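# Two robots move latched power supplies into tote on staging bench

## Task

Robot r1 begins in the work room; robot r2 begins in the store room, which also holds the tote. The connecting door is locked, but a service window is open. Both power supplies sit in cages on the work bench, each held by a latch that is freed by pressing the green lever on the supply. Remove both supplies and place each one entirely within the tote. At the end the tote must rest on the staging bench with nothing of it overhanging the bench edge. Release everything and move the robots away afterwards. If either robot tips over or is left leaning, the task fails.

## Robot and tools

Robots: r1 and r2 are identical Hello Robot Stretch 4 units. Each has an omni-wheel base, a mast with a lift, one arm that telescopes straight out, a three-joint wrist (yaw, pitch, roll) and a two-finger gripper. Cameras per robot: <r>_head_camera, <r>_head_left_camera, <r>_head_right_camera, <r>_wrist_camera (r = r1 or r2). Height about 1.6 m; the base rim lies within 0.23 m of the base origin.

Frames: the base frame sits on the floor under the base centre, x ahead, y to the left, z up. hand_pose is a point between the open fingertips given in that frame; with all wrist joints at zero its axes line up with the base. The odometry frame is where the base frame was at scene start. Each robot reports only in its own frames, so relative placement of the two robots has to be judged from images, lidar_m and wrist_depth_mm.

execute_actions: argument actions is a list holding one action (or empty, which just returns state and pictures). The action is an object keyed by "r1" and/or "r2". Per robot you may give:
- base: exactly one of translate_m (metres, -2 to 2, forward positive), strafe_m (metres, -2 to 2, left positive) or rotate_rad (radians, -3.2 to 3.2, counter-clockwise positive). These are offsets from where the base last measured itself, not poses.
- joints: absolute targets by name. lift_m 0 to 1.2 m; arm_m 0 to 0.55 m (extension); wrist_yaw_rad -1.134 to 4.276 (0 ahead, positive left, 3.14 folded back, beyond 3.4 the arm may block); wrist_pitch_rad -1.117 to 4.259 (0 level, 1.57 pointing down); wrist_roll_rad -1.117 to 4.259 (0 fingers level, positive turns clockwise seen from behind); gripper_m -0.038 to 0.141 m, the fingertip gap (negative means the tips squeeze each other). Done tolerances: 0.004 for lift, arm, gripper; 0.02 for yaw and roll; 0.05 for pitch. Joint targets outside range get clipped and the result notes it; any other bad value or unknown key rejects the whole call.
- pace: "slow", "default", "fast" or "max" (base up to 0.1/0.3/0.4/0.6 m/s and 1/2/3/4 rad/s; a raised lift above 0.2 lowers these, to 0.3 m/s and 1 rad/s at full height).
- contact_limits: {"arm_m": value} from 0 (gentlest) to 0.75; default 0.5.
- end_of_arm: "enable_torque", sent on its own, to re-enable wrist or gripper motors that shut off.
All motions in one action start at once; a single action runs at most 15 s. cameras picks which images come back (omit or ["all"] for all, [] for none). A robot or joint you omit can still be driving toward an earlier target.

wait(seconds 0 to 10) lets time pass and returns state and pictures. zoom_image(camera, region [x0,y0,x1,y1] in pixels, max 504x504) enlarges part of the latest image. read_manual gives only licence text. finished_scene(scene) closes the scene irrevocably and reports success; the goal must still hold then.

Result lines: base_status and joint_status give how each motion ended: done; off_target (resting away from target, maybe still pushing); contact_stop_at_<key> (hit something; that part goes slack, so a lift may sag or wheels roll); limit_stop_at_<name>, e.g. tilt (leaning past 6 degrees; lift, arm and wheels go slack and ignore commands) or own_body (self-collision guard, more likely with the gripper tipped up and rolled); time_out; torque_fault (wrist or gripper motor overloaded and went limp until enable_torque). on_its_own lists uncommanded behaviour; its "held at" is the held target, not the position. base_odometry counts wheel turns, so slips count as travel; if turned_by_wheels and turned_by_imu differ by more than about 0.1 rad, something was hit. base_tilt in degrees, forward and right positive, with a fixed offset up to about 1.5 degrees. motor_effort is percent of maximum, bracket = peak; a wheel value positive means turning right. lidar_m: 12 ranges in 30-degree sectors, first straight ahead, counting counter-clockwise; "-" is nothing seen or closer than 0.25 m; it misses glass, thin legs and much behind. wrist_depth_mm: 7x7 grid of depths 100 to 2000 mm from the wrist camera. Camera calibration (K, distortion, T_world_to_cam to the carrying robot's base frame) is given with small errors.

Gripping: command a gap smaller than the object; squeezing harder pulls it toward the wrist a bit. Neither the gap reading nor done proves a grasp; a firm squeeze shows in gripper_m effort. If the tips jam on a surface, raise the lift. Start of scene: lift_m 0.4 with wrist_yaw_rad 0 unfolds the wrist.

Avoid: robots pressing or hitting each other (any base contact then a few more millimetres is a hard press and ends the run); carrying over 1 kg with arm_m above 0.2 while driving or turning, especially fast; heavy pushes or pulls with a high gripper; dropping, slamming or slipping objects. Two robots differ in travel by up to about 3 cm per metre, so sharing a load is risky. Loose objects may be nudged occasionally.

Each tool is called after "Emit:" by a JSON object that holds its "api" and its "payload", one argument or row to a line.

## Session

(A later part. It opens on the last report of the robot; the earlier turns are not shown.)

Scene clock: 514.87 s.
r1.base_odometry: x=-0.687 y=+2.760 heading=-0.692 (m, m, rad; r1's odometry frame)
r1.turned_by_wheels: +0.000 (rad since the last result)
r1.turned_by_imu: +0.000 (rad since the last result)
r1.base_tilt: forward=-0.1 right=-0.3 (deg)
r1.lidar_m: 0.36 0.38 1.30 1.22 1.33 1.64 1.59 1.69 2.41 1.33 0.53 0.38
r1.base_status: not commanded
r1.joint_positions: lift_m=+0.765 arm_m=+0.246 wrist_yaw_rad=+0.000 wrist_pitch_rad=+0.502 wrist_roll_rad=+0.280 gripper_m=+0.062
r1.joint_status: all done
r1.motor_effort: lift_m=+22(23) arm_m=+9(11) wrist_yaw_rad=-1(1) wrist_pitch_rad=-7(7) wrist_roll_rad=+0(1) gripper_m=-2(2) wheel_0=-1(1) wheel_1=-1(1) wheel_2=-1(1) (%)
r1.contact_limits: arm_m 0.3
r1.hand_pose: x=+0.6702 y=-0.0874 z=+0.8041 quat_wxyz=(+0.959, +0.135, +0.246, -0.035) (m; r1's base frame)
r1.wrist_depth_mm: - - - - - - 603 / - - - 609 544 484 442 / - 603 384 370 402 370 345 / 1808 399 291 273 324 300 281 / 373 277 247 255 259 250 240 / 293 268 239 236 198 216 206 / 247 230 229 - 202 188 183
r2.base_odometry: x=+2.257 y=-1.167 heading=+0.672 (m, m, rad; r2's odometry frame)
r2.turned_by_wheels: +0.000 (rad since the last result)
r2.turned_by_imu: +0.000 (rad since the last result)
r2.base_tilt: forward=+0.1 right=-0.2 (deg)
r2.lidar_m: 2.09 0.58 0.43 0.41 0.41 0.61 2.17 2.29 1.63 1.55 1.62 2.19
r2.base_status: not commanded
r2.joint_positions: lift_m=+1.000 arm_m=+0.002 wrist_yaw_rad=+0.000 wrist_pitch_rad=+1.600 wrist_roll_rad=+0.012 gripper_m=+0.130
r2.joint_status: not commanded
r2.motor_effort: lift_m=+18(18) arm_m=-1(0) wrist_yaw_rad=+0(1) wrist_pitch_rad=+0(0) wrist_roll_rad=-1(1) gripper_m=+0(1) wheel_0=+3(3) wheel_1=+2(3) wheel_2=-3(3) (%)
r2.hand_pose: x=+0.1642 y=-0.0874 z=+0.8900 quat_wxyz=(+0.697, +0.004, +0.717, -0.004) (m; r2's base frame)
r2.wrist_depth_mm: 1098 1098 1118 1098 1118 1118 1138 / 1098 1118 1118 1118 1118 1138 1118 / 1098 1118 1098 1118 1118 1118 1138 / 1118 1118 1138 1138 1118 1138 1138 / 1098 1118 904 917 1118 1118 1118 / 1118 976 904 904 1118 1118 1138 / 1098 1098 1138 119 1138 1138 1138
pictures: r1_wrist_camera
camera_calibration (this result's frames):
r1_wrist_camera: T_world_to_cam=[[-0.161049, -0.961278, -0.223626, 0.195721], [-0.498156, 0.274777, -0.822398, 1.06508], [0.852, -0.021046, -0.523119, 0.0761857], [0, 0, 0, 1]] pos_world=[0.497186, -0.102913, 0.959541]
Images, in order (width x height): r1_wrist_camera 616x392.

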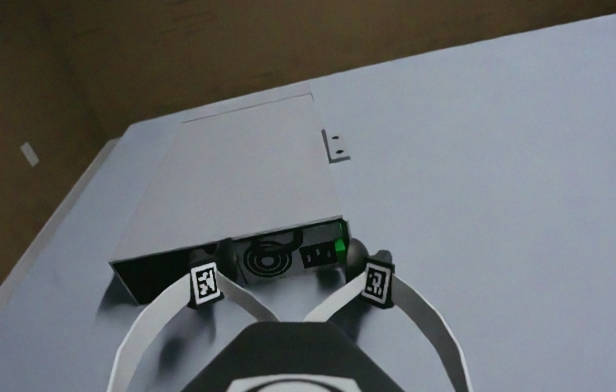

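Emit:
{"api": "execute_actions", "payload": {
  "actions": [
    {"r1":{"joints":{"gripper_m":0.048},"pace":"slow"}}
  ],
  "cameras": []
}}

Emit:
{"api": "execute_actions", "payload": {
  "actions": [
    {"r1":{"joints":{"arm_m":0.257},"pace":"slow","contact_limits":{"arm_m":0.3}}}
  ],
  "cameras": ["r1_wrist_camera"]
}}

Emit:
{"api": "zoom_image", "payload": {
  "camera": "r1_wrist_camera",
  "region": [170, 190, 420, 330]
}}

Scene clock: 515.97 s.
r1.base_odometry: x=-0.687 y=+2.760 heading=-0.692 (m, m, rad; r1's odometry frame)
r1.turned_by_wheels: +0.000 (rad since the last result)
r1.turned_by_imu: +0.000 (rad since the last result)
r1.base_tilt: forward=+0.0 right=-0.4 (deg)
r1.lidar_m: 0.38 0.41 1.26 1.25 1.32 1.62 1.59 1.69 2.33 1.36 0.53 0.38
r1.base_status: not commanded
r1.joint_positions: lift_m=+0.765 arm_m=+0.246 wrist_yaw_rad=-0.001 wrist_pitch_rad=+0.502 wrist_roll_rad=+0.280 gripper_m=+0.048
r1.joint_status: all done
r1.motor_effort: lift_m=+23(23) arm_m=+9(9) wrist_yaw_rad=+3(2) wrist_pitch_rad=-8(7) wrist_roll_rad=+0(0) gripper_m=-6(3) wheel_0=-1(1) wheel_1=-1(0) wheel_2=-1(1) (%)
r1.hand_pose: x=+0.6701 y=-0.0877 z=+0.8041 quat_wxyz=(+0.959, +0.135, +0.246, -0.035) (m; r1's base frame)
r1.wrist_depth_mm: - - - - - - 615 / - - - 615 544 484 449 / - 591 382 370 402 368 343 / 1863 399 290 272 325 297 281 / 370 278 248 250 265 250 241 / 291 270 213 236 201 216 206 / 246 228 229 - 201 187 184
r2.base_odometry: x=+2.257 y=-1.167 heading=+0.672 (m, m, rad; r2's odometry frame)
r2.turned_by_wheels: +0.000 (rad since the last result)
r2.turned_by_imu: +0.000 (rad since the last result)
r2.base_tilt: forward=+0.1 right=-0.2 (deg)
r2.lidar_m: 2.08 0.62 0.40 0.42 0.41 0.59 2.18 2.27 1.66 1.53 1.60 2.17
r2.base_status: not commanded
r2.joint_positions: lift_m=+1.000 arm_m=+0.002 wrist_yaw_rad=+0.000 wrist_pitch_rad=+1.600 wrist_roll_rad=+0.012 gripper_m=+0.130
r2.joint_status: not commanded
r2.motor_effort: lift_m=+18(18) arm_m=-1(1) wrist_yaw_rad=+0(0) wrist_pitch_rad=+0(1) wrist_roll_rad=-1(2) gripper_m=+0(1) wheel_0=+3(3) wheel_1=+3(3) wheel_2=-3(3) (%)
r2.hand_pose: x=+0.1642 y=-0.0874 z=+0.8900 quat_wxyz=(+0.697, +0.004, +0.717, -0.004) (m; r2's base frame)
r2.wrist_depth_mm: 1118 1118 1098 1118 1138 1138 1118 / 1098 1098 1098 1118 1138 1118 1138 / 1098 1098 1098 1118 1138 1118 1160 / 1098 1118 1118 1138 1138 1138 1138 / 1098 1098 917 917 1138 1138 1138 / 1118 976 904 904 1138 1138 1138 / 1118 1118 1118 120 1118 1138 1138
pictures: none
No camera images: the call's "cameras" was empty. Leave "cameras" out to get every camera's image.

Scene clock: 516.87 s.
r1.base_odometry: x=-0.687 y=+2.760 heading=-0.692 (m, m, rad; r1's odometry frame)
r1.turned_by_wheels: +0.000 (rad since the last result)
r1.turned_by_imu: +0.000 (rad since the last result)
r1.base_tilt: forward=+0.0 right=-0.3 (deg)
r1.lidar_m: 0.37 0.41 1.29 1.25 1.32 1.66 1.60 1.69 2.39 1.34 0.51 0.40
r1.base_status: not commanded
r1.joint_positions: lift_m=+0.765 arm_m=+0.255 wrist_yaw_rad=-0.004 wrist_pitch_rad=+0.508 wrist_roll_rad=+0.280 gripper_m=+0.048
r1.joint_status: all done
r1.motor_effort: lift_m=+23(23) arm_m=+11(12) wrist_yaw_rad=+9(9) wrist_pitch_rad=-23(24) wrist_roll_rad=+0(1) gripper_m=-4(3) wheel_0=-1(1) wheel_1=-1(1) wheel_2=-1(1) (%)
r1.contact_limits: arm_m 0.3
r1.hand_pose: x=+0.6776 y=-0.0884 z=+0.8027 quat_wxyz=(+0.958, +0.135, +0.248, -0.037) (m; r1's base frame)
r1.wrist_depth_mm: - - - - - - 585 / - - - 585 530 466 433 / - 569 370 362 394 359 336 / 1756 379 283 270 317 293 274 / 362 271 240 240 260 246 236 / 287 265 211 229 199 213 204 / 242 227 225 - 198 186 183
r2.base_odometry: x=+2.257 y=-1.167 heading=+0.672 (m, m, rad; r2's odometry frame)
r2.turned_by_wheels: +0.000 (rad since the last result)
r2.turned_by_imu: +0.000 (rad since the last result)
r2.base_tilt: forward=+0.1 right=-0.2 (deg)
r2.lidar_m: 2.07 0.60 0.44 0.41 0.45 0.60 2.17 2.28 1.63 1.54 1.62 2.16
r2.base_status: not commanded
r2.joint_positions: lift_m=+1.000 arm_m=+0.002 wrist_yaw_rad=+0.000 wrist_pitch_rad=+1.600 wrist_roll_rad=+0.012 gripper_m=+0.130
r2.joint_status: not commanded
r2.motor_effort: lift_m=+18(18) arm_m=-1(0) wrist_yaw_rad=+0(1) wrist_pitch_rad=+0(1) wrist_roll_rad=-1(0) gripper_m=-1(1) wheel_0=+3(3) wheel_1=+3(3) wheel_2=-2(3) (%)
r2.hand_pose: x=+0.1642 y=-0.0874 z=+0.8900 quat_wxyz=(+0.697, +0.004, +0.717, -0.004) (m; r2's base frame)
r2.wrist_depth_mm: 1118 1118 1138 1118 1138 1118 1138 / 1118 1098 1118 1118 1118 1138 1138 / 1118 1098 1138 1118 1138 1138 1160 / 1098 1118 1118 1118 1138 1138 1160 / 1098 1118 917 917 1118 1138 1118 / 1118 991 917 904 1138 1138 1138 / 1098 1118 1118 120 1118 1138 1138
pictures: r1_wrist_camera
camera_calibration (this result's frames):
r1_wrist_camera: T_world_to_cam=[[-0.165867, -0.960653, -0.222787, 0.19836], [-0.501605, 0.276695, -0.819653, 1.06822], [0.849047, -0.024202, -0.527763, 0.0745428], [0, 0, 0, 1]] pos_world=[0.505437, -0.103212, 0.959104]
Images, in order (width x height): r1_wrist_camera 616x392.

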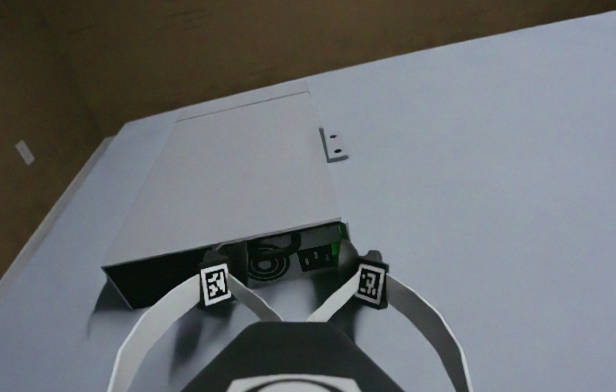

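Region (170, 190, 420, 330) of r1_wrist_camera's 616x392 image, scaled by 2.016; it fills the top 282 rows of this view, and the rest is white.

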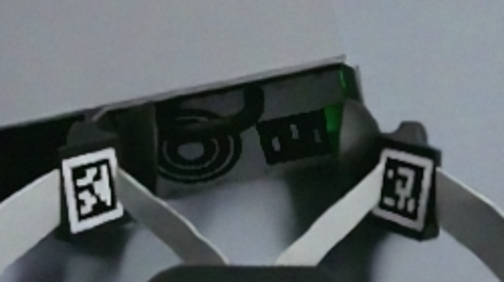

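Emit:
{"api": "execute_actions", "payload": {
  "actions": [
    {"r1":{"joints":{"gripper_m":0.02,"arm_m":0.262,"lift_m":0.761}}}
  ],
  "cameras": []
}}

Emit:
{"api": "execute_actions", "payload": {
  "actions": [
    {"r1":{"joints":{"gripper_m":-0.01,"arm_m":0.270,"lift_m":0.757}}}
  ],
  "cameras": []
}}

Emit:
{"api": "execute_actions", "payload": {
  "actions": [
    {"r1":{"joints":{"gripper_m":-0.038,"arm_m":0.276,"lift_m":0.754}}}
  ],
  "cameras": ["r1_wrist_camera"]
}}

Emit:
{"api": "execute_actions", "payload": {
  "actions": [
    {"r1":{"joints":{"arm_m":0.264,"lift_m":0.749},"pace":"slow"}}
  ],
  "cameras": ["r1_wrist_camera"]
}}

Emit:
{"api": "zoom_image", "payload": {
  "camera": "r1_wrist_camera",
  "region": [170, 190, 420, 330]
}}

Scene clock: 518.13 s.
r1.base_odometry: x=-0.687 y=+2.760 heading=-0.692 (m, m, rad; r1's odometry frame)
r1.turned_by_wheels: +0.000 (rad since the last result)
r1.turned_by_imu: +0.000 (rad since the last result)
r1.base_tilt: forward=-0.1 right=-0.4 (deg)
r1.lidar_m: 0.36 0.39 1.30 1.25 1.33 1.65 1.59 1.68 2.36 1.34 0.53 0.37
r1.base_status: not commanded
r1.joint_positions: lift_m=+0.761 arm_m=+0.260 wrist_yaw_rad=+0.000 wrist_pitch_rad=+0.509 wrist_roll_rad=+0.280 gripper_m=+0.020
r1.joint_status: all done
r1.on_its_own: wrist_pitch_rad is at rest, and its effort (-26) is outside its rest range (-23 to +23)
r1.motor_effort: lift_m=+17(21) arm_m=+12(17) wrist_yaw_rad=+0(14) wrist_pitch_rad=-26(25) wrist_roll_rad=+1(2) gripper_m=-14(14) wheel_0=+2(2) wheel_1=+1(1) wheel_2=-3(5) (%)
r1.hand_pose: x=+0.6827 y=-0.0875 z=+0.7989 quat_wxyz=(+0.958, +0.135, +0.249, -0.035) (m; r1's base frame)
r1.wrist_depth_mm: - - - - - - 569 / - - - 549 517 459 421 / - 559 359 345 387 353 332 / 1756 375 274 257 309 286 271 / 351 263 234 234 255 241 231 / 282 256 189 229 188 208 200 / 238 222 220 - 194 182 179
r2.base_odometry: x=+2.257 y=-1.167 heading=+0.672 (m, m, rad; r2's odometry frame)
r2.turned_by_wheels: +0.000 (rad since the last result)
r2.turned_by_imu: +0.000 (rad since the last result)
r2.base_tilt: forward=+0.2 right=-0.2 (deg)
r2.lidar_m: 2.08 0.62 0.44 0.42 0.43 0.58 2.18 2.27 1.64 1.54 1.62 2.15
r2.base_status: not commanded
r2.joint_positions: lift_m=+1.000 arm_m=+0.002 wrist_yaw_rad=+0.000 wrist_pitch_rad=+1.600 wrist_roll_rad=+0.012 gripper_m=+0.130
r2.joint_status: not commanded
r2.motor_effort: lift_m=+18(18) arm_m=-1(0) wrist_yaw_rad=-1(1) wrist_pitch_rad=+0(0) wrist_roll_rad=-2(0) gripper_m=-1(0) wheel_0=+3(3) wheel_1=+3(3) wheel_2=-3(3) (%)
r2.hand_pose: x=+0.1642 y=-0.0874 z=+0.8900 quat_wxyz=(+0.697, +0.004, +0.717, -0.004) (m; r2's base frame)
r2.wrist_depth_mm: 1118 1118 1118 1118 1118 1138 1138 / 1098 1078 1118 1138 1138 1118 1138 / 1098 1118 1118 1118 1138 1138 1160 / 1118 1118 1118 1118 1138 1118 1138 / 1118 1118 904 904 1138 1138 1138 / 1098 976 917 904 1138 1118 1160 / 1118 1118 1138 119 1138 1138 1138
pictures: none
No camera images: the call's "cameras" was empty. Leave "cameras" out to get every camera's image.

Scene clock: 519.17 s.
r1.base_odometry: x=-0.687 y=+2.760 heading=-0.692 (m, m, rad; r1's odometry frame)
r1.turned_by_wheels: +0.000 (rad since the last result)
r1.turned_by_imu: +0.002 (rad since the last result)
r1.base_tilt: forward=+0.0 right=-0.4 (deg)
r1.lidar_m: 0.38 0.39 1.29 1.24 1.33 1.64 1.57 1.69 2.37 1.34 0.51 0.41
r1.base_status: not commanded
r1.joint_positions: lift_m=+0.757 arm_m=+0.268 wrist_yaw_rad=-0.003 wrist_pitch_rad=+0.510 wrist_roll_rad=+0.279 gripper_m=-0.009
r1.joint_status: all done
r1.on_its_own: wrist_pitch_rad is at rest, and its effort (-30) is outside its rest range (-23 to +23)
r1.motor_effort: lift_m=+18(17) arm_m=+12(18) wrist_yaw_rad=+7(19) wrist_pitch_rad=-30(36) wrist_roll_rad=+0(0) gripper_m=-24(27) wheel_0=+3(5) wheel_1=+1(4) wheel_2=-5(8) (%)
r1.hand_pose: x=+0.6903 y=-0.0882 z=+0.7945 quat_wxyz=(+0.958, +0.135, +0.250, -0.037) (m; r1's base frame)
r1.wrist_depth_mm: - - - - - - 549 / - - - 517 500 449 407 / - 530 343 327 375 342 320 / 1708 314 266 247 301 281 264 / 338 248 224 225 246 236 227 / 273 169 202 224 186 197 195 / 231 217 215 - 190 177 175
r2.base_odometry: x=+2.257 y=-1.167 heading=+0.672 (m, m, rad; r2's odometry frame)
r2.turned_by_wheels: +0.000 (rad since the last result)
r2.turned_by_imu: +0.000 (rad since the last result)
r2.base_tilt: forward=+0.1 right=-0.2 (deg)
r2.lidar_m: 2.08 0.63 0.43 0.41 0.44 0.58 2.18 2.26 1.65 1.56 1.61 2.17
r2.base_status: not commanded
r2.joint_positions: lift_m=+1.000 arm_m=+0.002 wrist_yaw_rad=+0.000 wrist_pitch_rad=+1.600 wrist_roll_rad=+0.012 gripper_m=+0.130
r2.joint_status: not commanded
r2.motor_effort: lift_m=+18(18) arm_m=+0(1) wrist_yaw_rad=-1(1) wrist_pitch_rad=+0(1) wrist_roll_rad=-4(2) gripper_m=+0(0) wheel_0=+3(3) wheel_1=+3(3) wheel_2=-3(3) (%)
r2.hand_pose: x=+0.1642 y=-0.0874 z=+0.8900 quat_wxyz=(+0.697, +0.004, +0.717, -0.004) (m; r2's base frame)
r2.wrist_depth_mm: 1118 1118 1118 1138 1118 1138 1118 / 1098 1118 1118 1118 1138 1138 1118 / 1098 1118 1118 1118 1138 1118 1138 / 1118 1098 1138 1118 1138 1138 1138 / 1098 1118 904 904 1118 1138 1138 / 1118 976 904 904 1138 1138 1138 / 1118 1098 1138 119 1138 1118 1138
pictures: none
No camera images: the call's "cameras" was empty. Leave "cameras" out to get every camera's image.

Scene clock: 520.10 s.
r1.base_odometry: x=-0.687 y=+2.760 heading=-0.692 (m, m, rad; r1's odometry frame)
r1.turned_by_wheels: +0.000 (rad since the last result)
r1.turned_by_imu: +0.001 (rad since the last result)
r1.base_tilt: forward=+0.0 right=-0.3 (deg)
r1.lidar_m: 0.35 0.38 1.29 1.24 1.32 1.65 1.58 1.68 2.42 1.36 0.52 0.37
r1.base_status: not commanded
r1.joint_positions: lift_m=+0.754 arm_m=+0.274 wrist_yaw_rad=-0.004 wrist_pitch_rad=+0.511 wrist_roll_rad=+0.279 gripper_m=-0.037
r1.joint_status: all done
r1.on_its_own: wrist_pitch_rad is at rest, and its effort (-32) is outside its rest range (-23 to +23)
r1.motor_effort: lift_m=+17(18) arm_m=+12(21) wrist_yaw_rad=+9(22) wrist_pitch_rad=-32(37) wrist_roll_rad=+2(2) gripper_m=-29(30) wheel_0=+2(4) wheel_1=+1(3) wheel_2=-5(9) (%)
r1.hand_pose: x=+0.6961 y=-0.0883 z=+0.7913 quat_wxyz=(+0.958, +0.135, +0.250, -0.037) (m; r1's base frame)
r1.wrist_depth_mm: - - - - - 603 535 / - - - 496 484 436 404 / - 512 338 317 366 336 315 / 1708 307 259 238 296 274 259 / 327 238 220 220 241 231 220 / 268 171 192 223 181 191 191 / 226 216 211 - 187 175 171
r2.base_odometry: x=+2.257 y=-1.167 heading=+0.672 (m, m, rad; r2's odometry frame)
r2.turned_by_wheels: +0.000 (rad since the last result)
r2.turned_by_imu: +0.000 (rad since the last result)
r2.base_tilt: forward=+0.1 right=-0.2 (deg)
r2.lidar_m: 2.08 0.64 0.43 0.40 0.45 0.59 2.17 2.28 1.65 1.55 1.60 2.17
r2.base_status: not commanded
r2.joint_positions: lift_m=+1.000 arm_m=+0.002 wrist_yaw_rad=+0.000 wrist_pitch_rad=+1.600 wrist_roll_rad=+0.012 gripper_m=+0.130
r2.joint_status: not commanded
r2.motor_effort: lift_m=+18(18) arm_m=+0(1) wrist_yaw_rad=+0(0) wrist_pitch_rad=+0(0) wrist_roll_rad=-2(1) gripper_m=-1(0) wheel_0=+3(3) wheel_1=+3(3) wheel_2=-3(2) (%)
r2.hand_pose: x=+0.1642 y=-0.0874 z=+0.8900 quat_wxyz=(+0.697, +0.004, +0.717, -0.004) (m; r2's base frame)
r2.wrist_depth_mm: 1098 1118 1098 1118 1118 1118 1118 / 1118 1118 1118 1118 1118 1118 1160 / 1098 1118 1098 1138 1118 1118 1118 / 1118 1098 1118 1098 1118 1138 1138 / 1118 1118 917 917 1118 1118 1138 / 1098 960 904 904 1138 1138 1160 / 1118 1138 1118 119 1138 1138 1138
pictures: r1_wrist_camera
camera_calibration (this result's frames):
r1_wrist_camera: T_world_to_cam=[[-0.166088, -0.960855, -0.221749, 0.198258], [-0.504467, 0.276009, -0.818127, 1.06884], [0.847306, -0.024016, -0.530561, 0.0563003], [0, 0, 0, 1]] pos_world=[0.52442, -0.103161, 0.948283]
Images, in order (width x height): r1_wrist_camera 616x392.

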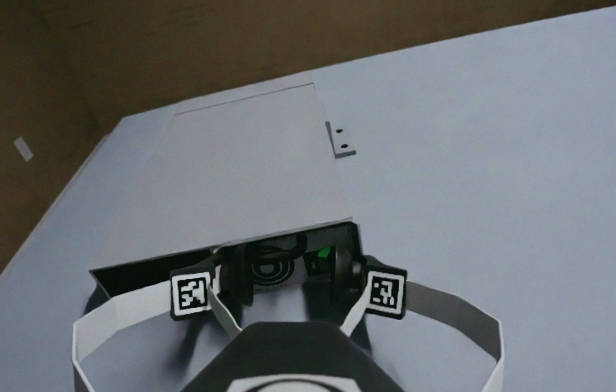

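Scene clock: 521.07 s.
r1.base_odometry: x=-0.686 y=+2.760 heading=-0.692 (m, m, rad; r1's odometry frame)
r1.turned_by_wheels: +0.000 (rad since the last result)
r1.turned_by_imu: +0.000 (rad since the last result)
r1.base_tilt: forward=+0.0 right=-0.3 (deg)
r1.lidar_m: 0.38 0.40 1.31 1.25 1.30 1.65 1.57 1.72 2.43 1.33 0.53 0.39
r1.base_status: not commanded
r1.joint_positions: lift_m=+0.749 arm_m=+0.266 wrist_yaw_rad=+0.003 wrist_pitch_rad=+0.500 wrist_roll_rad=+0.279 gripper_m=-0.037
r1.joint_status: all done
r1.motor_effort: lift_m=+18(18) arm_m=-12(10) wrist_yaw_rad=-8(14) wrist_pitch_rad=-1(32) wrist_roll_rad=+2(2) gripper_m=-32(32) wheel_0=+0(2) wheel_1=+0(1) wheel_2=+2(5) (%)
r1.hand_pose: x=+0.6904 y=-0.0868 z=+0.7891 quat_wxyz=(+0.960, +0.134, +0.245, -0.033) (m; r1's base frame)
r1.wrist_depth_mm: - - - - - - 574 / - - - 525 504 452 413 / - 549 345 325 377 340 320 / 1708 362 263 239 297 278 259 / 334 248 222 224 241 231 220 / 271 166 200 220 183 191 191 / 226 214 211 - 186 174 -
r2.base_odometry: x=+2.257 y=-1.167 heading=+0.672 (m, m, rad; r2's odometry frame)
r2.turned_by_wheels: +0.000 (rad since the last result)
r2.turned_by_imu: +0.000 (rad since the last result)
r2.base_tilt: forward=+0.1 right=-0.2 (deg)
r2.lidar_m: 2.09 0.63 0.44 0.41 0.44 0.59 2.17 2.28 1.64 1.54 1.59 2.14
r2.base_status: not commanded
r2.joint_positions: lift_m=+1.000 arm_m=+0.002 wrist_yaw_rad=+0.000 wrist_pitch_rad=+1.600 wrist_roll_rad=+0.012 gripper_m=+0.130
r2.joint_status: not commanded
r2.motor_effort: lift_m=+18(18) arm_m=+0(0) wrist_yaw_rad=-1(1) wrist_pitch_rad=+0(0) wrist_roll_rad=-3(2) gripper_m=-1(0) wheel_0=+3(3) wheel_1=+3(3) wheel_2=-3(3) (%)
r2.hand_pose: x=+0.1642 y=-0.0874 z=+0.8900 quat_wxyz=(+0.697, +0.004, +0.717, -0.004) (m; r2's base frame)
r2.wrist_depth_mm: 1098 1098 1118 1118 1118 1138 1138 / 1098 1118 1118 1118 1118 1098 1138 / 1098 1098 1138 1118 1138 1118 1138 / 1118 1118 1118 1118 1138 1138 1138 / 1098 1118 917 904 1138 1138 1160 / 1118 976 904 904 1138 1138 1160 / 1118 1118 1118 119 1138 1160 1138
pictures: r1_wrist_camera
camera_calibration (this result's frames):
r1_wrist_camera: T_world_to_cam=[[-0.157802, -0.961842, -0.223514, 0.193879], [-0.497175, 0.272956, -0.823597, 1.06274], [0.85318, -0.0188395, -0.521277, 0.0490563], [0, 0, 0, 1]] pos_world=[0.517107, -0.102675, 0.944173]
Images, in order (width x height): r1_wrist_camera 616x392.

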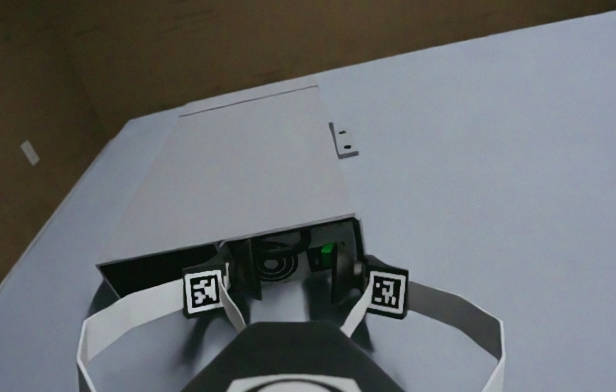

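Region (170, 190, 420, 330) of r1_wrist_camera's 616x392 image, scaled by 2.016; it fills the top 282 rows of this view, and the rest is white.

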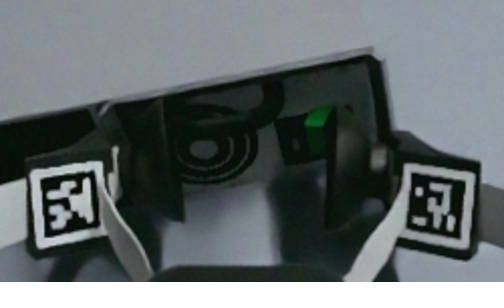

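Emit:
{"api": "execute_actions", "payload": {
  "actions": [],
  "cameras": ["r1_wrist_camera","r1_head_camera"]
}}

Scene clock: 521.67 s.
r1.base_odometry: x=-0.686 y=+2.760 heading=-0.692 (m, m, rad; r1's odometry frame)
r1.turned_by_wheels: +0.000 (rad since the last result)
r1.turned_by_imu: +0.000 (rad since the last result)
r1.base_tilt: forward=-0.1 right=-0.3 (deg)
r1.lidar_m: 0.37 0.39 1.29 1.23 1.34 1.66 1.59 1.71 2.38 1.36 0.52 0.38
r1.base_status: not commanded
r1.joint_positions: lift_m=+0.749 arm_m=+0.266 wrist_yaw_rad=+0.003 wrist_pitch_rad=+0.500 wrist_roll_rad=+0.279 gripper_m=-0.037
r1.joint_status: all done
r1.motor_effort: lift_m=+18(18) arm_m=-12(10) wrist_yaw_rad=-9(14) wrist_pitch_rad=-1(32) wrist_roll_rad=+2(2) gripper_m=-34(32) wheel_0=+0(2) wheel_1=+0(1) wheel_2=+2(5) (%)
r1.hand_pose: x=+0.6904 y=-0.0868 z=+0.7891 quat_wxyz=(+0.960, +0.134, +0.245, -0.033) (m; r1's base frame)
r1.wrist_depth_mm: - - - - - - 569 / - - - 525 508 449 413 / - 544 345 322 373 342 320 / 1756 362 262 239 300 277 259 / 334 248 222 224 240 230 221 / 273 166 198 221 182 191 190 / 227 216 211 - 187 174 -
r2.base_odometry: x=+2.257 y=-1.167 heading=+0.672 (m, m, rad; r2's odometry frame)
r2.turned_by_wheels: +0.000 (rad since the last result)
r2.turned_by_imu: +0.000 (rad since the last result)
r2.base_tilt: forward=+0.1 right=-0.2 (deg)
r2.lidar_m: 2.07 0.60 0.45 0.41 0.44 0.60 2.18 2.30 1.65 1.55 1.63 2.18
r2.base_status: not commanded
r2.joint_positions: lift_m=+1.000 arm_m=+0.002 wrist_yaw_rad=+0.000 wrist_pitch_rad=+1.600 wrist_roll_rad=+0.012 gripper_m=+0.130
r2.joint_status: not commanded
r2.motor_effort: lift_m=+18(18) arm_m=+0(0) wrist_yaw_rad=+0(1) wrist_pitch_rad=-1(0) wrist_roll_rad=-3(2) gripper_m=+0(0) wheel_0=+3(3) wheel_1=+3(3) wheel_2=-3(3) (%)
r2.hand_pose: x=+0.1642 y=-0.0874 z=+0.8900 quat_wxyz=(+0.697, +0.004, +0.717, -0.004) (m; r2's base frame)
r2.wrist_depth_mm: 1098 1118 1118 1118 1118 1118 1138 / 1118 1098 1118 1118 1138 1138 1138 / 1118 1118 1098 1098 1118 1118 1138 / 1098 1118 1138 1118 1138 1138 1138 / 1098 1098 904 904 1138 1138 1138 / 1098 960 917 904 1118 1138 1118 / 1118 1118 1118 119 1138 1160 1138
pictures: r1_head_camera, r1_wrist_camera
camera_calibration (this result's frames):
r1_wrist_camera: T_world_to_cam=[[-0.157802, -0.961842, -0.223514, 0.193879], [-0.497175, 0.272956, -0.823597, 1.06274], [0.85318, -0.0188395, -0.521277, 0.0490561], [0, 0, 0, 1]] pos_world=[0.517107, -0.102675, 0.944173]
Images, in order (width x height): r1_head_camera 420x560, r1_wrist_camera 616x392.

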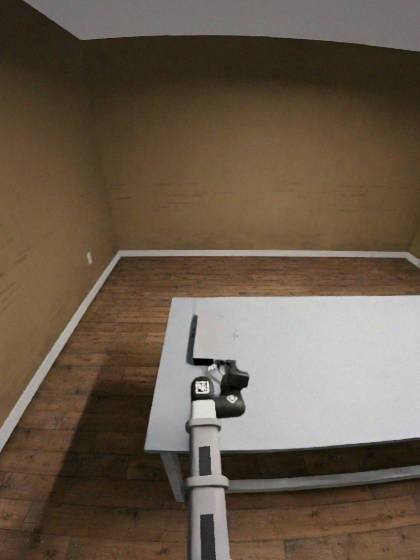

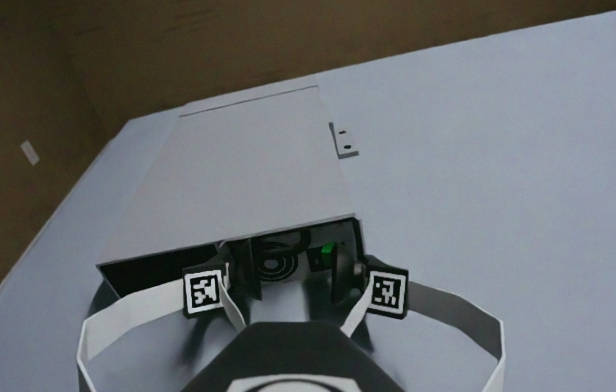

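Emit:
{"api": "execute_actions", "payload": {
  "actions": [
    {"r1":{"joints":{"arm_m":0.260},"pace":"slow"}}
  ],
  "cameras": ["r1_wrist_camera"]
}}

Emit:
{"api": "zoom_image", "payload": {
  "camera": "r1_wrist_camera",
  "region": [170, 180, 420, 340]
}}

Scene clock: 522.53 s.
r1.base_odometry: x=-0.686 y=+2.760 heading=-0.692 (m, m, rad; r1's odometry frame)
r1.turned_by_wheels: +0.000 (rad since the last result)
r1.turned_by_imu: +0.000 (rad since the last result)
r1.base_tilt: forward=-0.1 right=-0.3 (deg)
r1.lidar_m: 0.34 0.39 1.30 1.25 1.31 1.65 1.59 1.71 2.43 1.32 0.52 0.38
r1.base_status: not commanded
r1.joint_positions: lift_m=+0.749 arm_m=+0.261 wrist_yaw_rad=+0.001 wrist_pitch_rad=+0.507 wrist_roll_rad=+0.280 gripper_m=-0.037
r1.joint_status: all done
r1.motor_effort: lift_m=+19(19) arm_m=-8(11) wrist_yaw_rad=-5(34) wrist_pitch_rad=-22(26) wrist_roll_rad=+1(2) gripper_m=-20(32) wheel_0=+1(8) wheel_1=-1(2) wheel_2=+0(4) (%)
r1.hand_pose: x=+0.6845 y=-0.0871 z=+0.7871 quat_wxyz=(+0.959, +0.135, +0.249, -0.034) (m; r1's base frame)
r1.wrist_depth_mm: - - - - - 597 535 / - - - 459 484 430 394 / - 517 329 307 359 330 307 / 1708 301 252 232 287 268 255 / 322 265 233 215 239 226 215 / 263 244 180 200 176 195 186 / 222 208 207 - 181 168 -
r2.base_odometry: x=+2.257 y=-1.167 heading=+0.672 (m, m, rad; r2's odometry frame)
r2.turned_by_wheels: +0.000 (rad since the last result)
r2.turned_by_imu: +0.000 (rad since the last result)
r2.base_tilt: forward=+0.1 right=-0.2 (deg)
r2.lidar_m: 2.09 0.58 0.44 0.40 0.44 0.60 2.18 2.28 1.63 1.55 1.59 2.18
r2.base_status: not commanded
r2.joint_positions: lift_m=+1.000 arm_m=+0.002 wrist_yaw_rad=+0.000 wrist_pitch_rad=+1.600 wrist_roll_rad=+0.012 gripper_m=+0.130
r2.joint_status: not commanded
r2.motor_effort: lift_m=+18(18) arm_m=-1(1) wrist_yaw_rad=+0(1) wrist_pitch_rad=+0(0) wrist_roll_rad=-2(2) gripper_m=+0(1) wheel_0=+3(3) wheel_1=+3(3) wheel_2=-3(3) (%)
r2.hand_pose: x=+0.1642 y=-0.0874 z=+0.8900 quat_wxyz=(+0.697, +0.004, +0.717, -0.004) (m; r2's base frame)
r2.wrist_depth_mm: 1098 1118 1098 1118 1118 1118 1118 / 1118 1118 1118 1118 1118 1138 1138 / 1118 1118 1118 1138 1138 1138 1138 / 1118 1118 1118 1138 1138 1138 1138 / 1118 1118 904 917 1138 1138 1160 / 1118 976 917 904 1118 1160 1138 / 1118 1098 1118 120 1138 1138 1118
pictures: r1_wrist_camera
camera_calibration (this result's frames):
r1_wrist_camera: T_world_to_cam=[[-0.160881, -0.961511, -0.222741, 0.193731], [-0.502845, 0.274046, -0.819784, 1.05924], [0.849273, -0.0198832, -0.52758, 0.0605417], [0, 0, 0, 1]] pos_world=[0.512384, -0.102801, 0.943439]
Images, in order (width x height): r1_wrist_camera 616x392.

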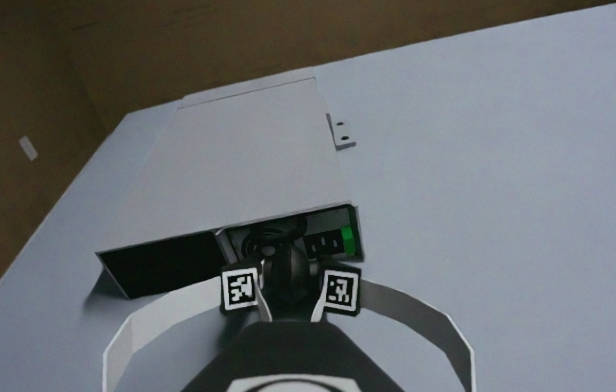

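Region (170, 180, 420, 340) of r1_wrist_camera's 616x392 image, scaled by 2.016; it fills the top 323 rows of this view, and the rest is white.

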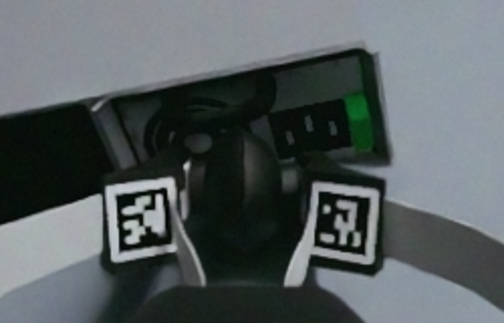

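Emit:
{"api": "execute_actions", "payload": {
  "actions": [
    {"r1":{"joints":{"arm_m":0.19,"lift_m":0.76}}}
  ],
  "cameras": []
}}

Emit:
{"api": "execute_actions", "payload": {
  "actions": [
    {"r1":{"joints":{"gripper_m":0.062,"wrist_pitch_rad":0.35,"wrist_roll_rad":0.24}}}
  ],
  "cameras": []
}}

Emit:
{"api": "execute_actions", "payload": {
  "actions": [
    {"r1":{"joints":{"lift_m":0.724}}}
  ],
  "cameras": []
}}

Emit:
{"api": "execute_actions", "payload": {
  "actions": [
    {"r1":{"joints":{"arm_m":0.226},"pace":"slow"}}
  ],
  "cameras": ["r1_wrist_camera"]
}}

Emit:
{"api": "zoom_image", "payload": {
  "camera": "r1_wrist_camera",
  "region": [150, 180, 450, 372]
}}

Scene clock: 526.30 s.
r1.base_odometry: x=-0.686 y=+2.760 heading=-0.692 (m, m, rad; r1's odometry frame)
r1.turned_by_wheels: +0.000 (rad since the last result)
r1.turned_by_imu: +0.000 (rad since the last result)
r1.base_tilt: forward=-0.1 right=-0.4 (deg)
r1.lidar_m: 0.36 0.40 1.30 1.26 1.32 1.65 1.58 1.71 2.40 1.35 0.55 0.39
r1.base_status: not commanded
r1.joint_positions: lift_m=+0.760 arm_m=+0.192 wrist_yaw_rad=+0.000 wrist_pitch_rad=+0.502 wrist_roll_rad=+0.280 gripper_m=-0.037
r1.joint_status: all done
r1.motor_effort: lift_m=+23(26) arm_m=-9(8) wrist_yaw_rad=+0(7) wrist_pitch_rad=-6(21) wrist_roll_rad=+0(0) gripper_m=-19(19) wheel_0=+1(1) wheel_1=-1(1) wheel_2=+0(0) (%)
r1.hand_pose: x=+0.6153 y=-0.0874 z=+0.7991 quat_wxyz=(+0.959, +0.135, +0.246, -0.035) (m; r1's base frame)
r1.wrist_depth_mm: - - - - - 661 585 / - - - 530 530 469 433 / - 580 370 364 394 362 338 / 1756 384 306 296 315 291 274 / 357 322 298 274 260 246 235 / 286 264 180 200 176 211 200 / 239 224 224 - 196 182 180
r2.base_odometry: x=+2.257 y=-1.167 heading=+0.672 (m, m, rad; r2's odometry frame)
r2.turned_by_wheels: +0.000 (rad since the last result)
r2.turned_by_imu: +0.001 (rad since the last result)
r2.base_tilt: forward=+0.1 right=-0.2 (deg)
r2.lidar_m: 2.10 0.62 0.44 0.41 0.42 0.61 2.17 2.25 1.63 1.55 1.60 2.17
r2.base_status: not commanded
r2.joint_positions: lift_m=+1.000 arm_m=+0.002 wrist_yaw_rad=+0.000 wrist_pitch_rad=+1.600 wrist_roll_rad=+0.012 gripper_m=+0.130
r2.joint_status: not commanded
r2.motor_effort: lift_m=+18(18) arm_m=+0(0) wrist_yaw_rad=+0(1) wrist_pitch_rad=+0(0) wrist_roll_rad=-1(0) gripper_m=-1(1) wheel_0=+3(3) wheel_1=+3(3) wheel_2=-3(3) (%)
r2.hand_pose: x=+0.1642 y=-0.0874 z=+0.8900 quat_wxyz=(+0.697, +0.004, +0.717, -0.004) (m; r2's base frame)
r2.wrist_depth_mm: 1098 1098 1098 1138 1138 1118 1138 / 1098 1098 1118 1118 1138 1118 1138 / 1098 1098 1118 1098 1098 1118 1138 / 1118 1098 1118 1138 1138 1160 1118 / 1118 1118 904 904 1138 1138 1138 / 1098 976 917 904 1138 1138 1138 / 1118 1098 1118 119 1138 1138 1160
pictures: none
No camera images: the call's "cameras" was empty. Leave "cameras" out to get every camera's image.

Scene clock: 527.97 s.
r1.base_odometry: x=-0.686 y=+2.760 heading=-0.692 (m, m, rad; r1's odometry frame)
r1.turned_by_wheels: +0.000 (rad since the last result)
r1.turned_by_imu: +0.000 (rad since the last result)
r1.base_tilt: forward=-0.1 right=-0.4 (deg)
r1.lidar_m: 0.37 0.40 1.28 1.24 1.30 1.64 1.57 1.70 2.44 1.33 0.54 0.41
r1.base_status: not commanded
r1.joint_positions: lift_m=+0.760 arm_m=+0.192 wrist_yaw_rad=+0.000 wrist_pitch_rad=+0.353 wrist_roll_rad=+0.240 gripper_m=+0.062
r1.joint_status: all done
r1.motor_effort: lift_m=+23(23) arm_m=-9(9) wrist_yaw_rad=-2(2) wrist_pitch_rad=-8(11) wrist_roll_rad=-1(1) gripper_m=-2(17) wheel_0=+1(1) wheel_1=-1(1) wheel_2=+0(0) (%)
r1.hand_pose: x=+0.6332 y=-0.0874 z=+0.8384 quat_wxyz=(+0.977, +0.118, +0.174, -0.021) (m; r1's base frame)
r1.wrist_depth_mm: - - - - - - - / - - - - - - - / 1863 - - 647 609 539 488 / 1863 - 418 379 430 399 368 / 1708 424 306 300 325 310 293 / 384 325 285 283 198 256 246 / 285 267 268 - 234 216 211
r2.base_odometry: x=+2.257 y=-1.167 heading=+0.672 (m, m, rad; r2's odometry frame)
r2.turned_by_wheels: +0.000 (rad since the last result)
r2.turned_by_imu: +0.000 (rad since the last result)
r2.base_tilt: forward=+0.1 right=-0.2 (deg)
r2.lidar_m: 2.09 0.64 0.43 0.41 0.43 0.60 2.16 2.28 1.64 1.54 1.61 2.17
r2.base_status: not commanded
r2.joint_positions: lift_m=+1.000 arm_m=+0.002 wrist_yaw_rad=+0.000 wrist_pitch_rad=+1.600 wrist_roll_rad=+0.012 gripper_m=+0.130
r2.joint_status: not commanded
r2.motor_effort: lift_m=+18(18) arm_m=-1(1) wrist_yaw_rad=-1(0) wrist_pitch_rad=-1(0) wrist_roll_rad=-1(2) gripper_m=-1(2) wheel_0=+3(3) wheel_1=+3(3) wheel_2=-3(3) (%)
r2.hand_pose: x=+0.1642 y=-0.0874 z=+0.8900 quat_wxyz=(+0.697, +0.004, +0.717, -0.004) (m; r2's base frame)
r2.wrist_depth_mm: 1118 1118 1118 1118 1138 1118 1138 / 1118 1118 1098 1118 1138 1138 1138 / 1098 1118 1098 1118 1118 1138 1138 / 1118 1118 1118 1138 1138 1160 1138 / 1098 1118 917 904 1138 1138 1138 / 1118 976 904 904 1138 1138 1118 / 1098 1118 1118 119 1118 1138 1138
pictures: none
No camera images: the call's "cameras" was empty. Leave "cameras" out to get every camera's image.

Scene clock: 528.93 s.
r1.base_odometry: x=-0.686 y=+2.760 heading=-0.692 (m, m, rad; r1's odometry frame)
r1.turned_by_wheels: +0.000 (rad since the last result)
r1.turned_by_imu: +0.000 (rad since the last result)
r1.base_tilt: forward=-0.1 right=-0.4 (deg)
r1.lidar_m: 0.34 0.42 1.29 1.25 1.33 1.64 1.59 1.69 2.39 1.36 0.52 0.40
r1.base_status: not commanded
r1.joint_positions: lift_m=+0.724 arm_m=+0.192 wrist_yaw_rad=+0.000 wrist_pitch_rad=+0.352 wrist_roll_rad=+0.240 gripper_m=+0.062
r1.joint_status: all done
r1.motor_effort: lift_m=+17(21) arm_m=-9(9) wrist_yaw_rad=-1(0) wrist_pitch_rad=-7(7) wrist_roll_rad=-3(2) gripper_m=-2(3) wheel_0=+1(0) wheel_1=-1(1) wheel_2=+0(0) (%)
r1.hand_pose: x=+0.6332 y=-0.0874 z=+0.8029 quat_wxyz=(+0.977, +0.118, +0.174, -0.021) (m; r1's base frame)
r1.wrist_depth_mm: - - - - - - - / - - - - - 691 603 / 1921 - 504 449 500 442 402 / 1756 496 322 291 359 325 303 / 1576 336 291 287 267 256 243 / 296 271 235 233 198 211 202 / 236 220 221 - 192 178 177
r2.base_odometry: x=+2.257 y=-1.167 heading=+0.672 (m, m, rad; r2's odometry frame)
r2.turned_by_wheels: +0.000 (rad since the last result)
r2.turned_by_imu: +0.000 (rad since the last result)
r2.base_tilt: forward=+0.1 right=-0.2 (deg)
r2.lidar_m: 2.08 0.63 0.45 0.41 0.43 0.60 2.19 2.27 1.66 1.55 1.62 2.15
r2.base_status: not commanded
r2.joint_positions: lift_m=+1.000 arm_m=+0.002 wrist_yaw_rad=+0.000 wrist_pitch_rad=+1.600 wrist_roll_rad=+0.012 gripper_m=+0.130
r2.joint_status: not commanded
r2.motor_effort: lift_m=+18(18) arm_m=+0(0) wrist_yaw_rad=-1(1) wrist_pitch_rad=+0(0) wrist_roll_rad=-1(2) gripper_m=-1(2) wheel_0=+3(3) wheel_1=+3(3) wheel_2=-3(3) (%)
r2.hand_pose: x=+0.1642 y=-0.0874 z=+0.8900 quat_wxyz=(+0.697, +0.004, +0.717, -0.004) (m; r2's base frame)
r2.wrist_depth_mm: 1118 1098 1118 1098 1118 1118 1138 / 1118 1118 1118 1118 1138 1118 1138 / 1118 1118 1118 1118 1118 1138 1138 / 1098 1118 1118 1118 1118 1138 1138 / 1118 1098 904 904 1138 1138 1138 / 1118 960 891 904 1138 1118 1138 / 1118 1138 1118 120 1138 1138 1160
pictures: none
No camera images: the call's "cameras" was empty. Leave "cameras" out to get every camera's image.

Scene clock: 530.40 s.
r1.base_odometry: x=-0.686 y=+2.760 heading=-0.692 (m, m, rad; r1's odometry frame)
r1.turned_by_wheels: +0.000 (rad since the last result)
r1.turned_by_imu: +0.000 (rad since the last result)
r1.base_tilt: forward=-0.1 right=-0.4 (deg)
r1.lidar_m: 0.38 0.40 1.29 1.24 1.30 1.65 1.60 1.69 2.43 1.34 0.49 0.38
r1.base_status: not commanded
r1.joint_positions: lift_m=+0.724 arm_m=+0.224 wrist_yaw_rad=+0.000 wrist_pitch_rad=+0.352 wrist_roll_rad=+0.240 gripper_m=+0.062
r1.joint_status: all done
r1.motor_effort: lift_m=+17(17) arm_m=+9(10) wrist_yaw_rad=-1(2) wrist_pitch_rad=-8(8) wrist_roll_rad=-1(0) gripper_m=-1(2) wheel_0=+1(1) wheel_1=-1(1) wheel_2=+0(0) (%)
r1.hand_pose: x=+0.6661 y=-0.0874 z=+0.8029 quat_wxyz=(+0.977, +0.118, +0.174, -0.021) (m; r1's base frame)
r1.wrist_depth_mm: - - - - - - - / - - - - - - 609 / 1863 - 591 439 500 436 404 / 1863 508 315 287 355 325 303 / 1618 309 253 256 268 257 244 / 291 271 233 233 199 212 201 / 237 221 221 - 192 177 177
r2.base_odometry: x=+2.257 y=-1.167 heading=+0.672 (m, m, rad; r2's odometry frame)
r2.turned_by_wheels: +0.000 (rad since the last result)
r2.turned_by_imu: +0.000 (rad since the last result)
r2.base_tilt: forward=+0.1 right=-0.2 (deg)
r2.lidar_m: 2.08 0.62 0.42 0.40 0.41 0.60 2.18 2.26 1.66 1.54 1.61 2.13
r2.base_status: not commanded
r2.joint_positions: lift_m=+1.000 arm_m=+0.002 wrist_yaw_rad=+0.000 wrist_pitch_rad=+1.600 wrist_roll_rad=+0.012 gripper_m=+0.130
r2.joint_status: not commanded
r2.motor_effort: lift_m=+18(18) arm_m=+0(0) wrist_yaw_rad=-1(0) wrist_pitch_rad=-1(0) wrist_roll_rad=-2(1) gripper_m=-1(1) wheel_0=+3(3) wheel_1=+3(3) wheel_2=-3(3) (%)
r2.hand_pose: x=+0.1642 y=-0.0874 z=+0.8900 quat_wxyz=(+0.697, +0.004, +0.717, -0.004) (m; r2's base frame)
r2.wrist_depth_mm: 1098 1118 1118 1118 1118 1118 1138 / 1098 1118 1118 1118 1118 1118 1118 / 1118 1118 1118 1098 1118 1138 1118 / 1098 1098 1118 1118 1118 1118 1138 / 1118 1098 904 904 1138 1138 1138 / 1138 960 904 891 1138 1138 1138 / 1118 1118 1098 119 1138 1138 1138
pictures: r1_wrist_camera
camera_calibration (this result's frames):
r1_wrist_camera: T_world_to_cam=[[-0.112734, -0.971291, -0.209489, 0.150385], [-0.373307, 0.23679, -0.89698, 1.03543], [0.920833, -0.0229162, -0.389284, -0.0744261], [0, 0, 0, 1]] pos_world=[0.472019, -0.100817, 0.931287]
Images, in order (width x height): r1_wrist_camera 616x392.

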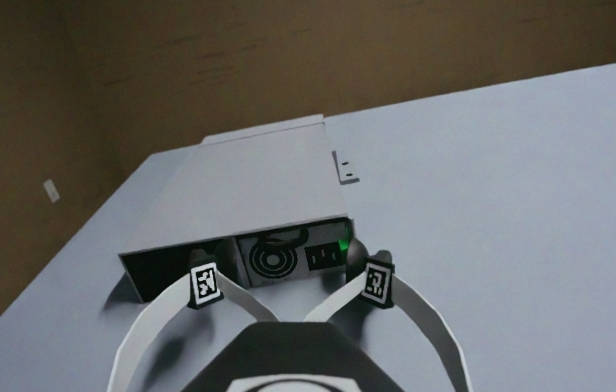

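Region (150, 180, 450, 372) of r1_wrist_camera's 616x392 image, scaled by 1.680; it fills the top 323 rows of this view, and the rest is white.

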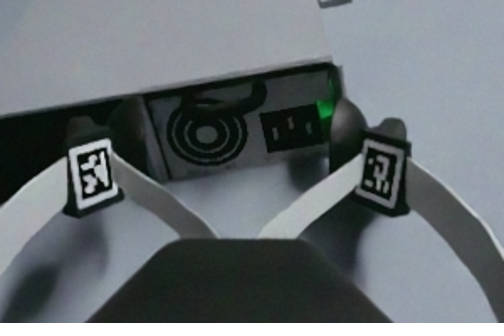

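Emit:
{"api": "execute_actions", "payload": {
  "actions": [
    {"r1":{"joints":{"arm_m":0.231},"pace":"slow"}}
  ],
  "cameras": []
}}

Emit:
{"api": "execute_actions", "payload": {
  "actions": [
    {"r1":{"joints":{"gripper_m":0.047},"pace":"slow"}}
  ],
  "cameras": ["r1_wrist_camera"]
}}

Emit:
{"api": "zoom_image", "payload": {
  "camera": "r1_wrist_camera",
  "region": [150, 180, 450, 372]
}}

Scene clock: 531.33 s.
r1.base_odometry: x=-0.686 y=+2.760 heading=-0.692 (m, m, rad; r1's odometry frame)
r1.turned_by_wheels: +0.000 (rad since the last result)
r1.turned_by_imu: +0.000 (rad since the last result)
r1.base_tilt: forward=-0.1 right=-0.4 (deg)
r1.lidar_m: 0.38 0.41 1.28 1.26 1.35 1.64 1.61 1.71 2.44 1.34 0.55 0.39
r1.base_status: not commanded
r1.joint_positions: lift_m=+0.724 arm_m=+0.229 wrist_yaw_rad=+0.000 wrist_pitch_rad=+0.352 wrist_roll_rad=+0.240 gripper_m=+0.062
r1.joint_status: all done
r1.motor_effort: lift_m=+17(17) arm_m=+9(7) wrist_yaw_rad=-1(0) wrist_pitch_rad=-8(8) wrist_roll_rad=-3(1) gripper_m=-3(1) wheel_0=+0(1) wheel_1=-1(1) wheel_2=+0(0) (%)
r1.hand_pose: x=+0.6711 y=-0.0874 z=+0.8029 quat_wxyz=(+0.977, +0.118, +0.174, -0.021) (m; r1's base frame)
r1.wrist_depth_mm: - - - - - - - / - - - - - - 603 / 1921 - 585 445 496 439 407 / 1808 500 315 287 353 324 300 / 1576 309 252 249 267 256 245 / 296 267 234 233 198 211 202 / 236 220 220 - 191 178 177
r2.base_odometry: x=+2.257 y=-1.167 heading=+0.672 (m, m, rad; r2's odometry frame)
r2.turned_by_wheels: +0.000 (rad since the last result)
r2.turned_by_imu: +0.000 (rad since the last result)
r2.base_tilt: forward=+0.1 right=-0.2 (deg)
r2.lidar_m: 2.08 0.61 0.44 0.42 0.44 0.61 2.20 2.26 1.65 1.53 1.61 2.17
r2.base_status: not commanded
r2.joint_positions: lift_m=+1.000 arm_m=+0.002 wrist_yaw_rad=+0.000 wrist_pitch_rad=+1.600 wrist_roll_rad=+0.012 gripper_m=+0.130
r2.joint_status: not commanded
r2.motor_effort: lift_m=+18(18) arm_m=+0(0) wrist_yaw_rad=+0(1) wrist_pitch_rad=+0(1) wrist_roll_rad=-3(5) gripper_m=-1(1) wheel_0=+3(3) wheel_1=+3(3) wheel_2=-3(3) (%)
r2.hand_pose: x=+0.1642 y=-0.0874 z=+0.8900 quat_wxyz=(+0.697, +0.004, +0.717, -0.004) (m; r2's base frame)
r2.wrist_depth_mm: 1098 1118 1118 1118 1138 1138 1138 / 1098 1118 1118 1118 1118 1138 1138 / 1098 1118 1118 1118 1138 1118 1138 / 1098 1118 1118 1118 1138 1138 1160 / 1118 1118 891 904 1138 1118 1138 / 1118 976 891 917 1118 1160 1138 / 1098 1138 1138 119 1138 1160 1138
pictures: none
No camera images: the call's "cameras" was empty. Leave "cameras" out to get every camera's image.

Scene clock: 532.33 s.
r1.base_odometry: x=-0.686 y=+2.760 heading=-0.692 (m, m, rad; r1's odometry frame)
r1.turned_by_wheels: +0.000 (rad since the last result)
r1.turned_by_imu: +0.000 (rad since the last result)
r1.base_tilt: forward=-0.1 right=-0.4 (deg)
r1.lidar_m: 0.36 0.39 1.28 1.26 1.34 1.67 1.61 1.72 2.41 1.35 0.53 0.38
r1.base_status: not commanded
r1.joint_positions: lift_m=+0.724 arm_m=+0.229 wrist_yaw_rad=-0.003 wrist_pitch_rad=+0.353 wrist_roll_rad=+0.240 gripper_m=+0.047
r1.joint_status: all done
r1.motor_effort: lift_m=+17(17) arm_m=+9(9) wrist_yaw_rad=+7(6) wrist_pitch_rad=-8(9) wrist_roll_rad=+0(0) gripper_m=-6(5) wheel_0=-1(1) wheel_1=-1(1) wheel_2=+0(0) (%)
r1.hand_pose: x=+0.6708 y=-0.0882 z=+0.8028 quat_wxyz=(+0.977, +0.118, +0.174, -0.022) (m; r1's base frame)
r1.wrist_depth_mm: - - - - - - - / - - - - - - 603 / - - 492 442 496 439 402 / 1921 492 315 289 355 322 301 / 1576 304 251 249 270 256 245 / 293 265 213 234 201 210 201 / 236 217 220 - 191 177 176
r2.base_odometry: x=+2.257 y=-1.167 heading=+0.672 (m, m, rad; r2's odometry frame)
r2.turned_by_wheels: +0.000 (rad since the last result)
r2.turned_by_imu: +0.000 (rad since the last result)
r2.base_tilt: forward=+0.1 right=-0.2 (deg)
r2.lidar_m: 2.09 0.65 0.41 0.40 0.42 0.61 2.19 2.28 1.65 1.54 1.60 2.17
r2.base_status: not commanded
r2.joint_positions: lift_m=+1.000 arm_m=+0.002 wrist_yaw_rad=+0.000 wrist_pitch_rad=+1.600 wrist_roll_rad=+0.012 gripper_m=+0.130
r2.joint_status: not commanded
r2.motor_effort: lift_m=+18(18) arm_m=+0(0) wrist_yaw_rad=-1(0) wrist_pitch_rad=+1(0) wrist_roll_rad=+0(4) gripper_m=-1(1) wheel_0=+3(3) wheel_1=+3(3) wheel_2=-3(3) (%)
r2.hand_pose: x=+0.1642 y=-0.0874 z=+0.8900 quat_wxyz=(+0.697, +0.004, +0.717, -0.004) (m; r2's base frame)
r2.wrist_depth_mm: 1098 1098 1118 1098 1138 1138 1138 / 1118 1118 1118 1118 1118 1118 1118 / 1098 1098 1118 1118 1118 1118 1138 / 1118 1118 1118 1138 1138 1138 1138 / 1098 1118 904 904 1138 1138 1138 / 1098 960 904 904 1138 1118 1138 / 1118 1118 1118 120 1138 1138 1138
pictures: r1_wrist_camera
camera_calibration (this result's frames):
r1_wrist_camera: T_world_to_cam=[[-0.115485, -0.970976, -0.209447, 0.15201], [-0.372917, 0.237815, -0.89687, 1.03704], [0.92065, -0.025469, -0.389558, -0.078704], [0, 0, 0, 1]] pos_world=[0.476742, -0.101029, 0.931264]
Images, in order (width x height): r1_wrist_camera 616x392.

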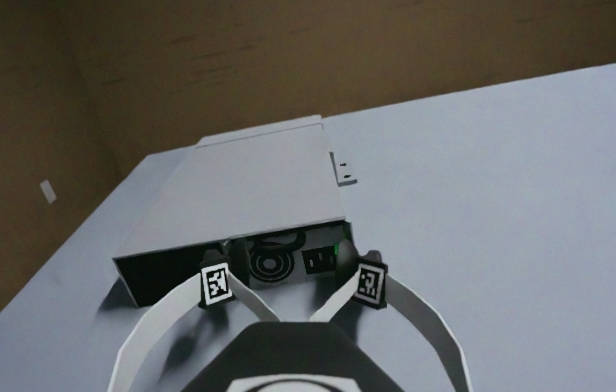

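Region (150, 180, 450, 372) of r1_wrist_camera's 616x392 image, scaled by 1.680; it fills the top 323 rows of this view, and the rest is white.

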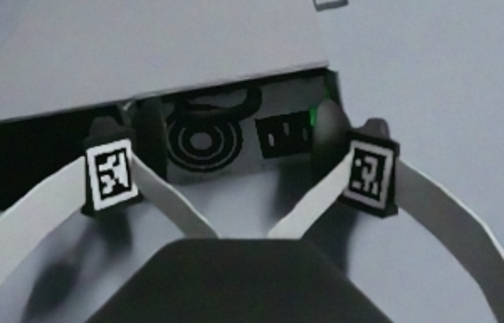

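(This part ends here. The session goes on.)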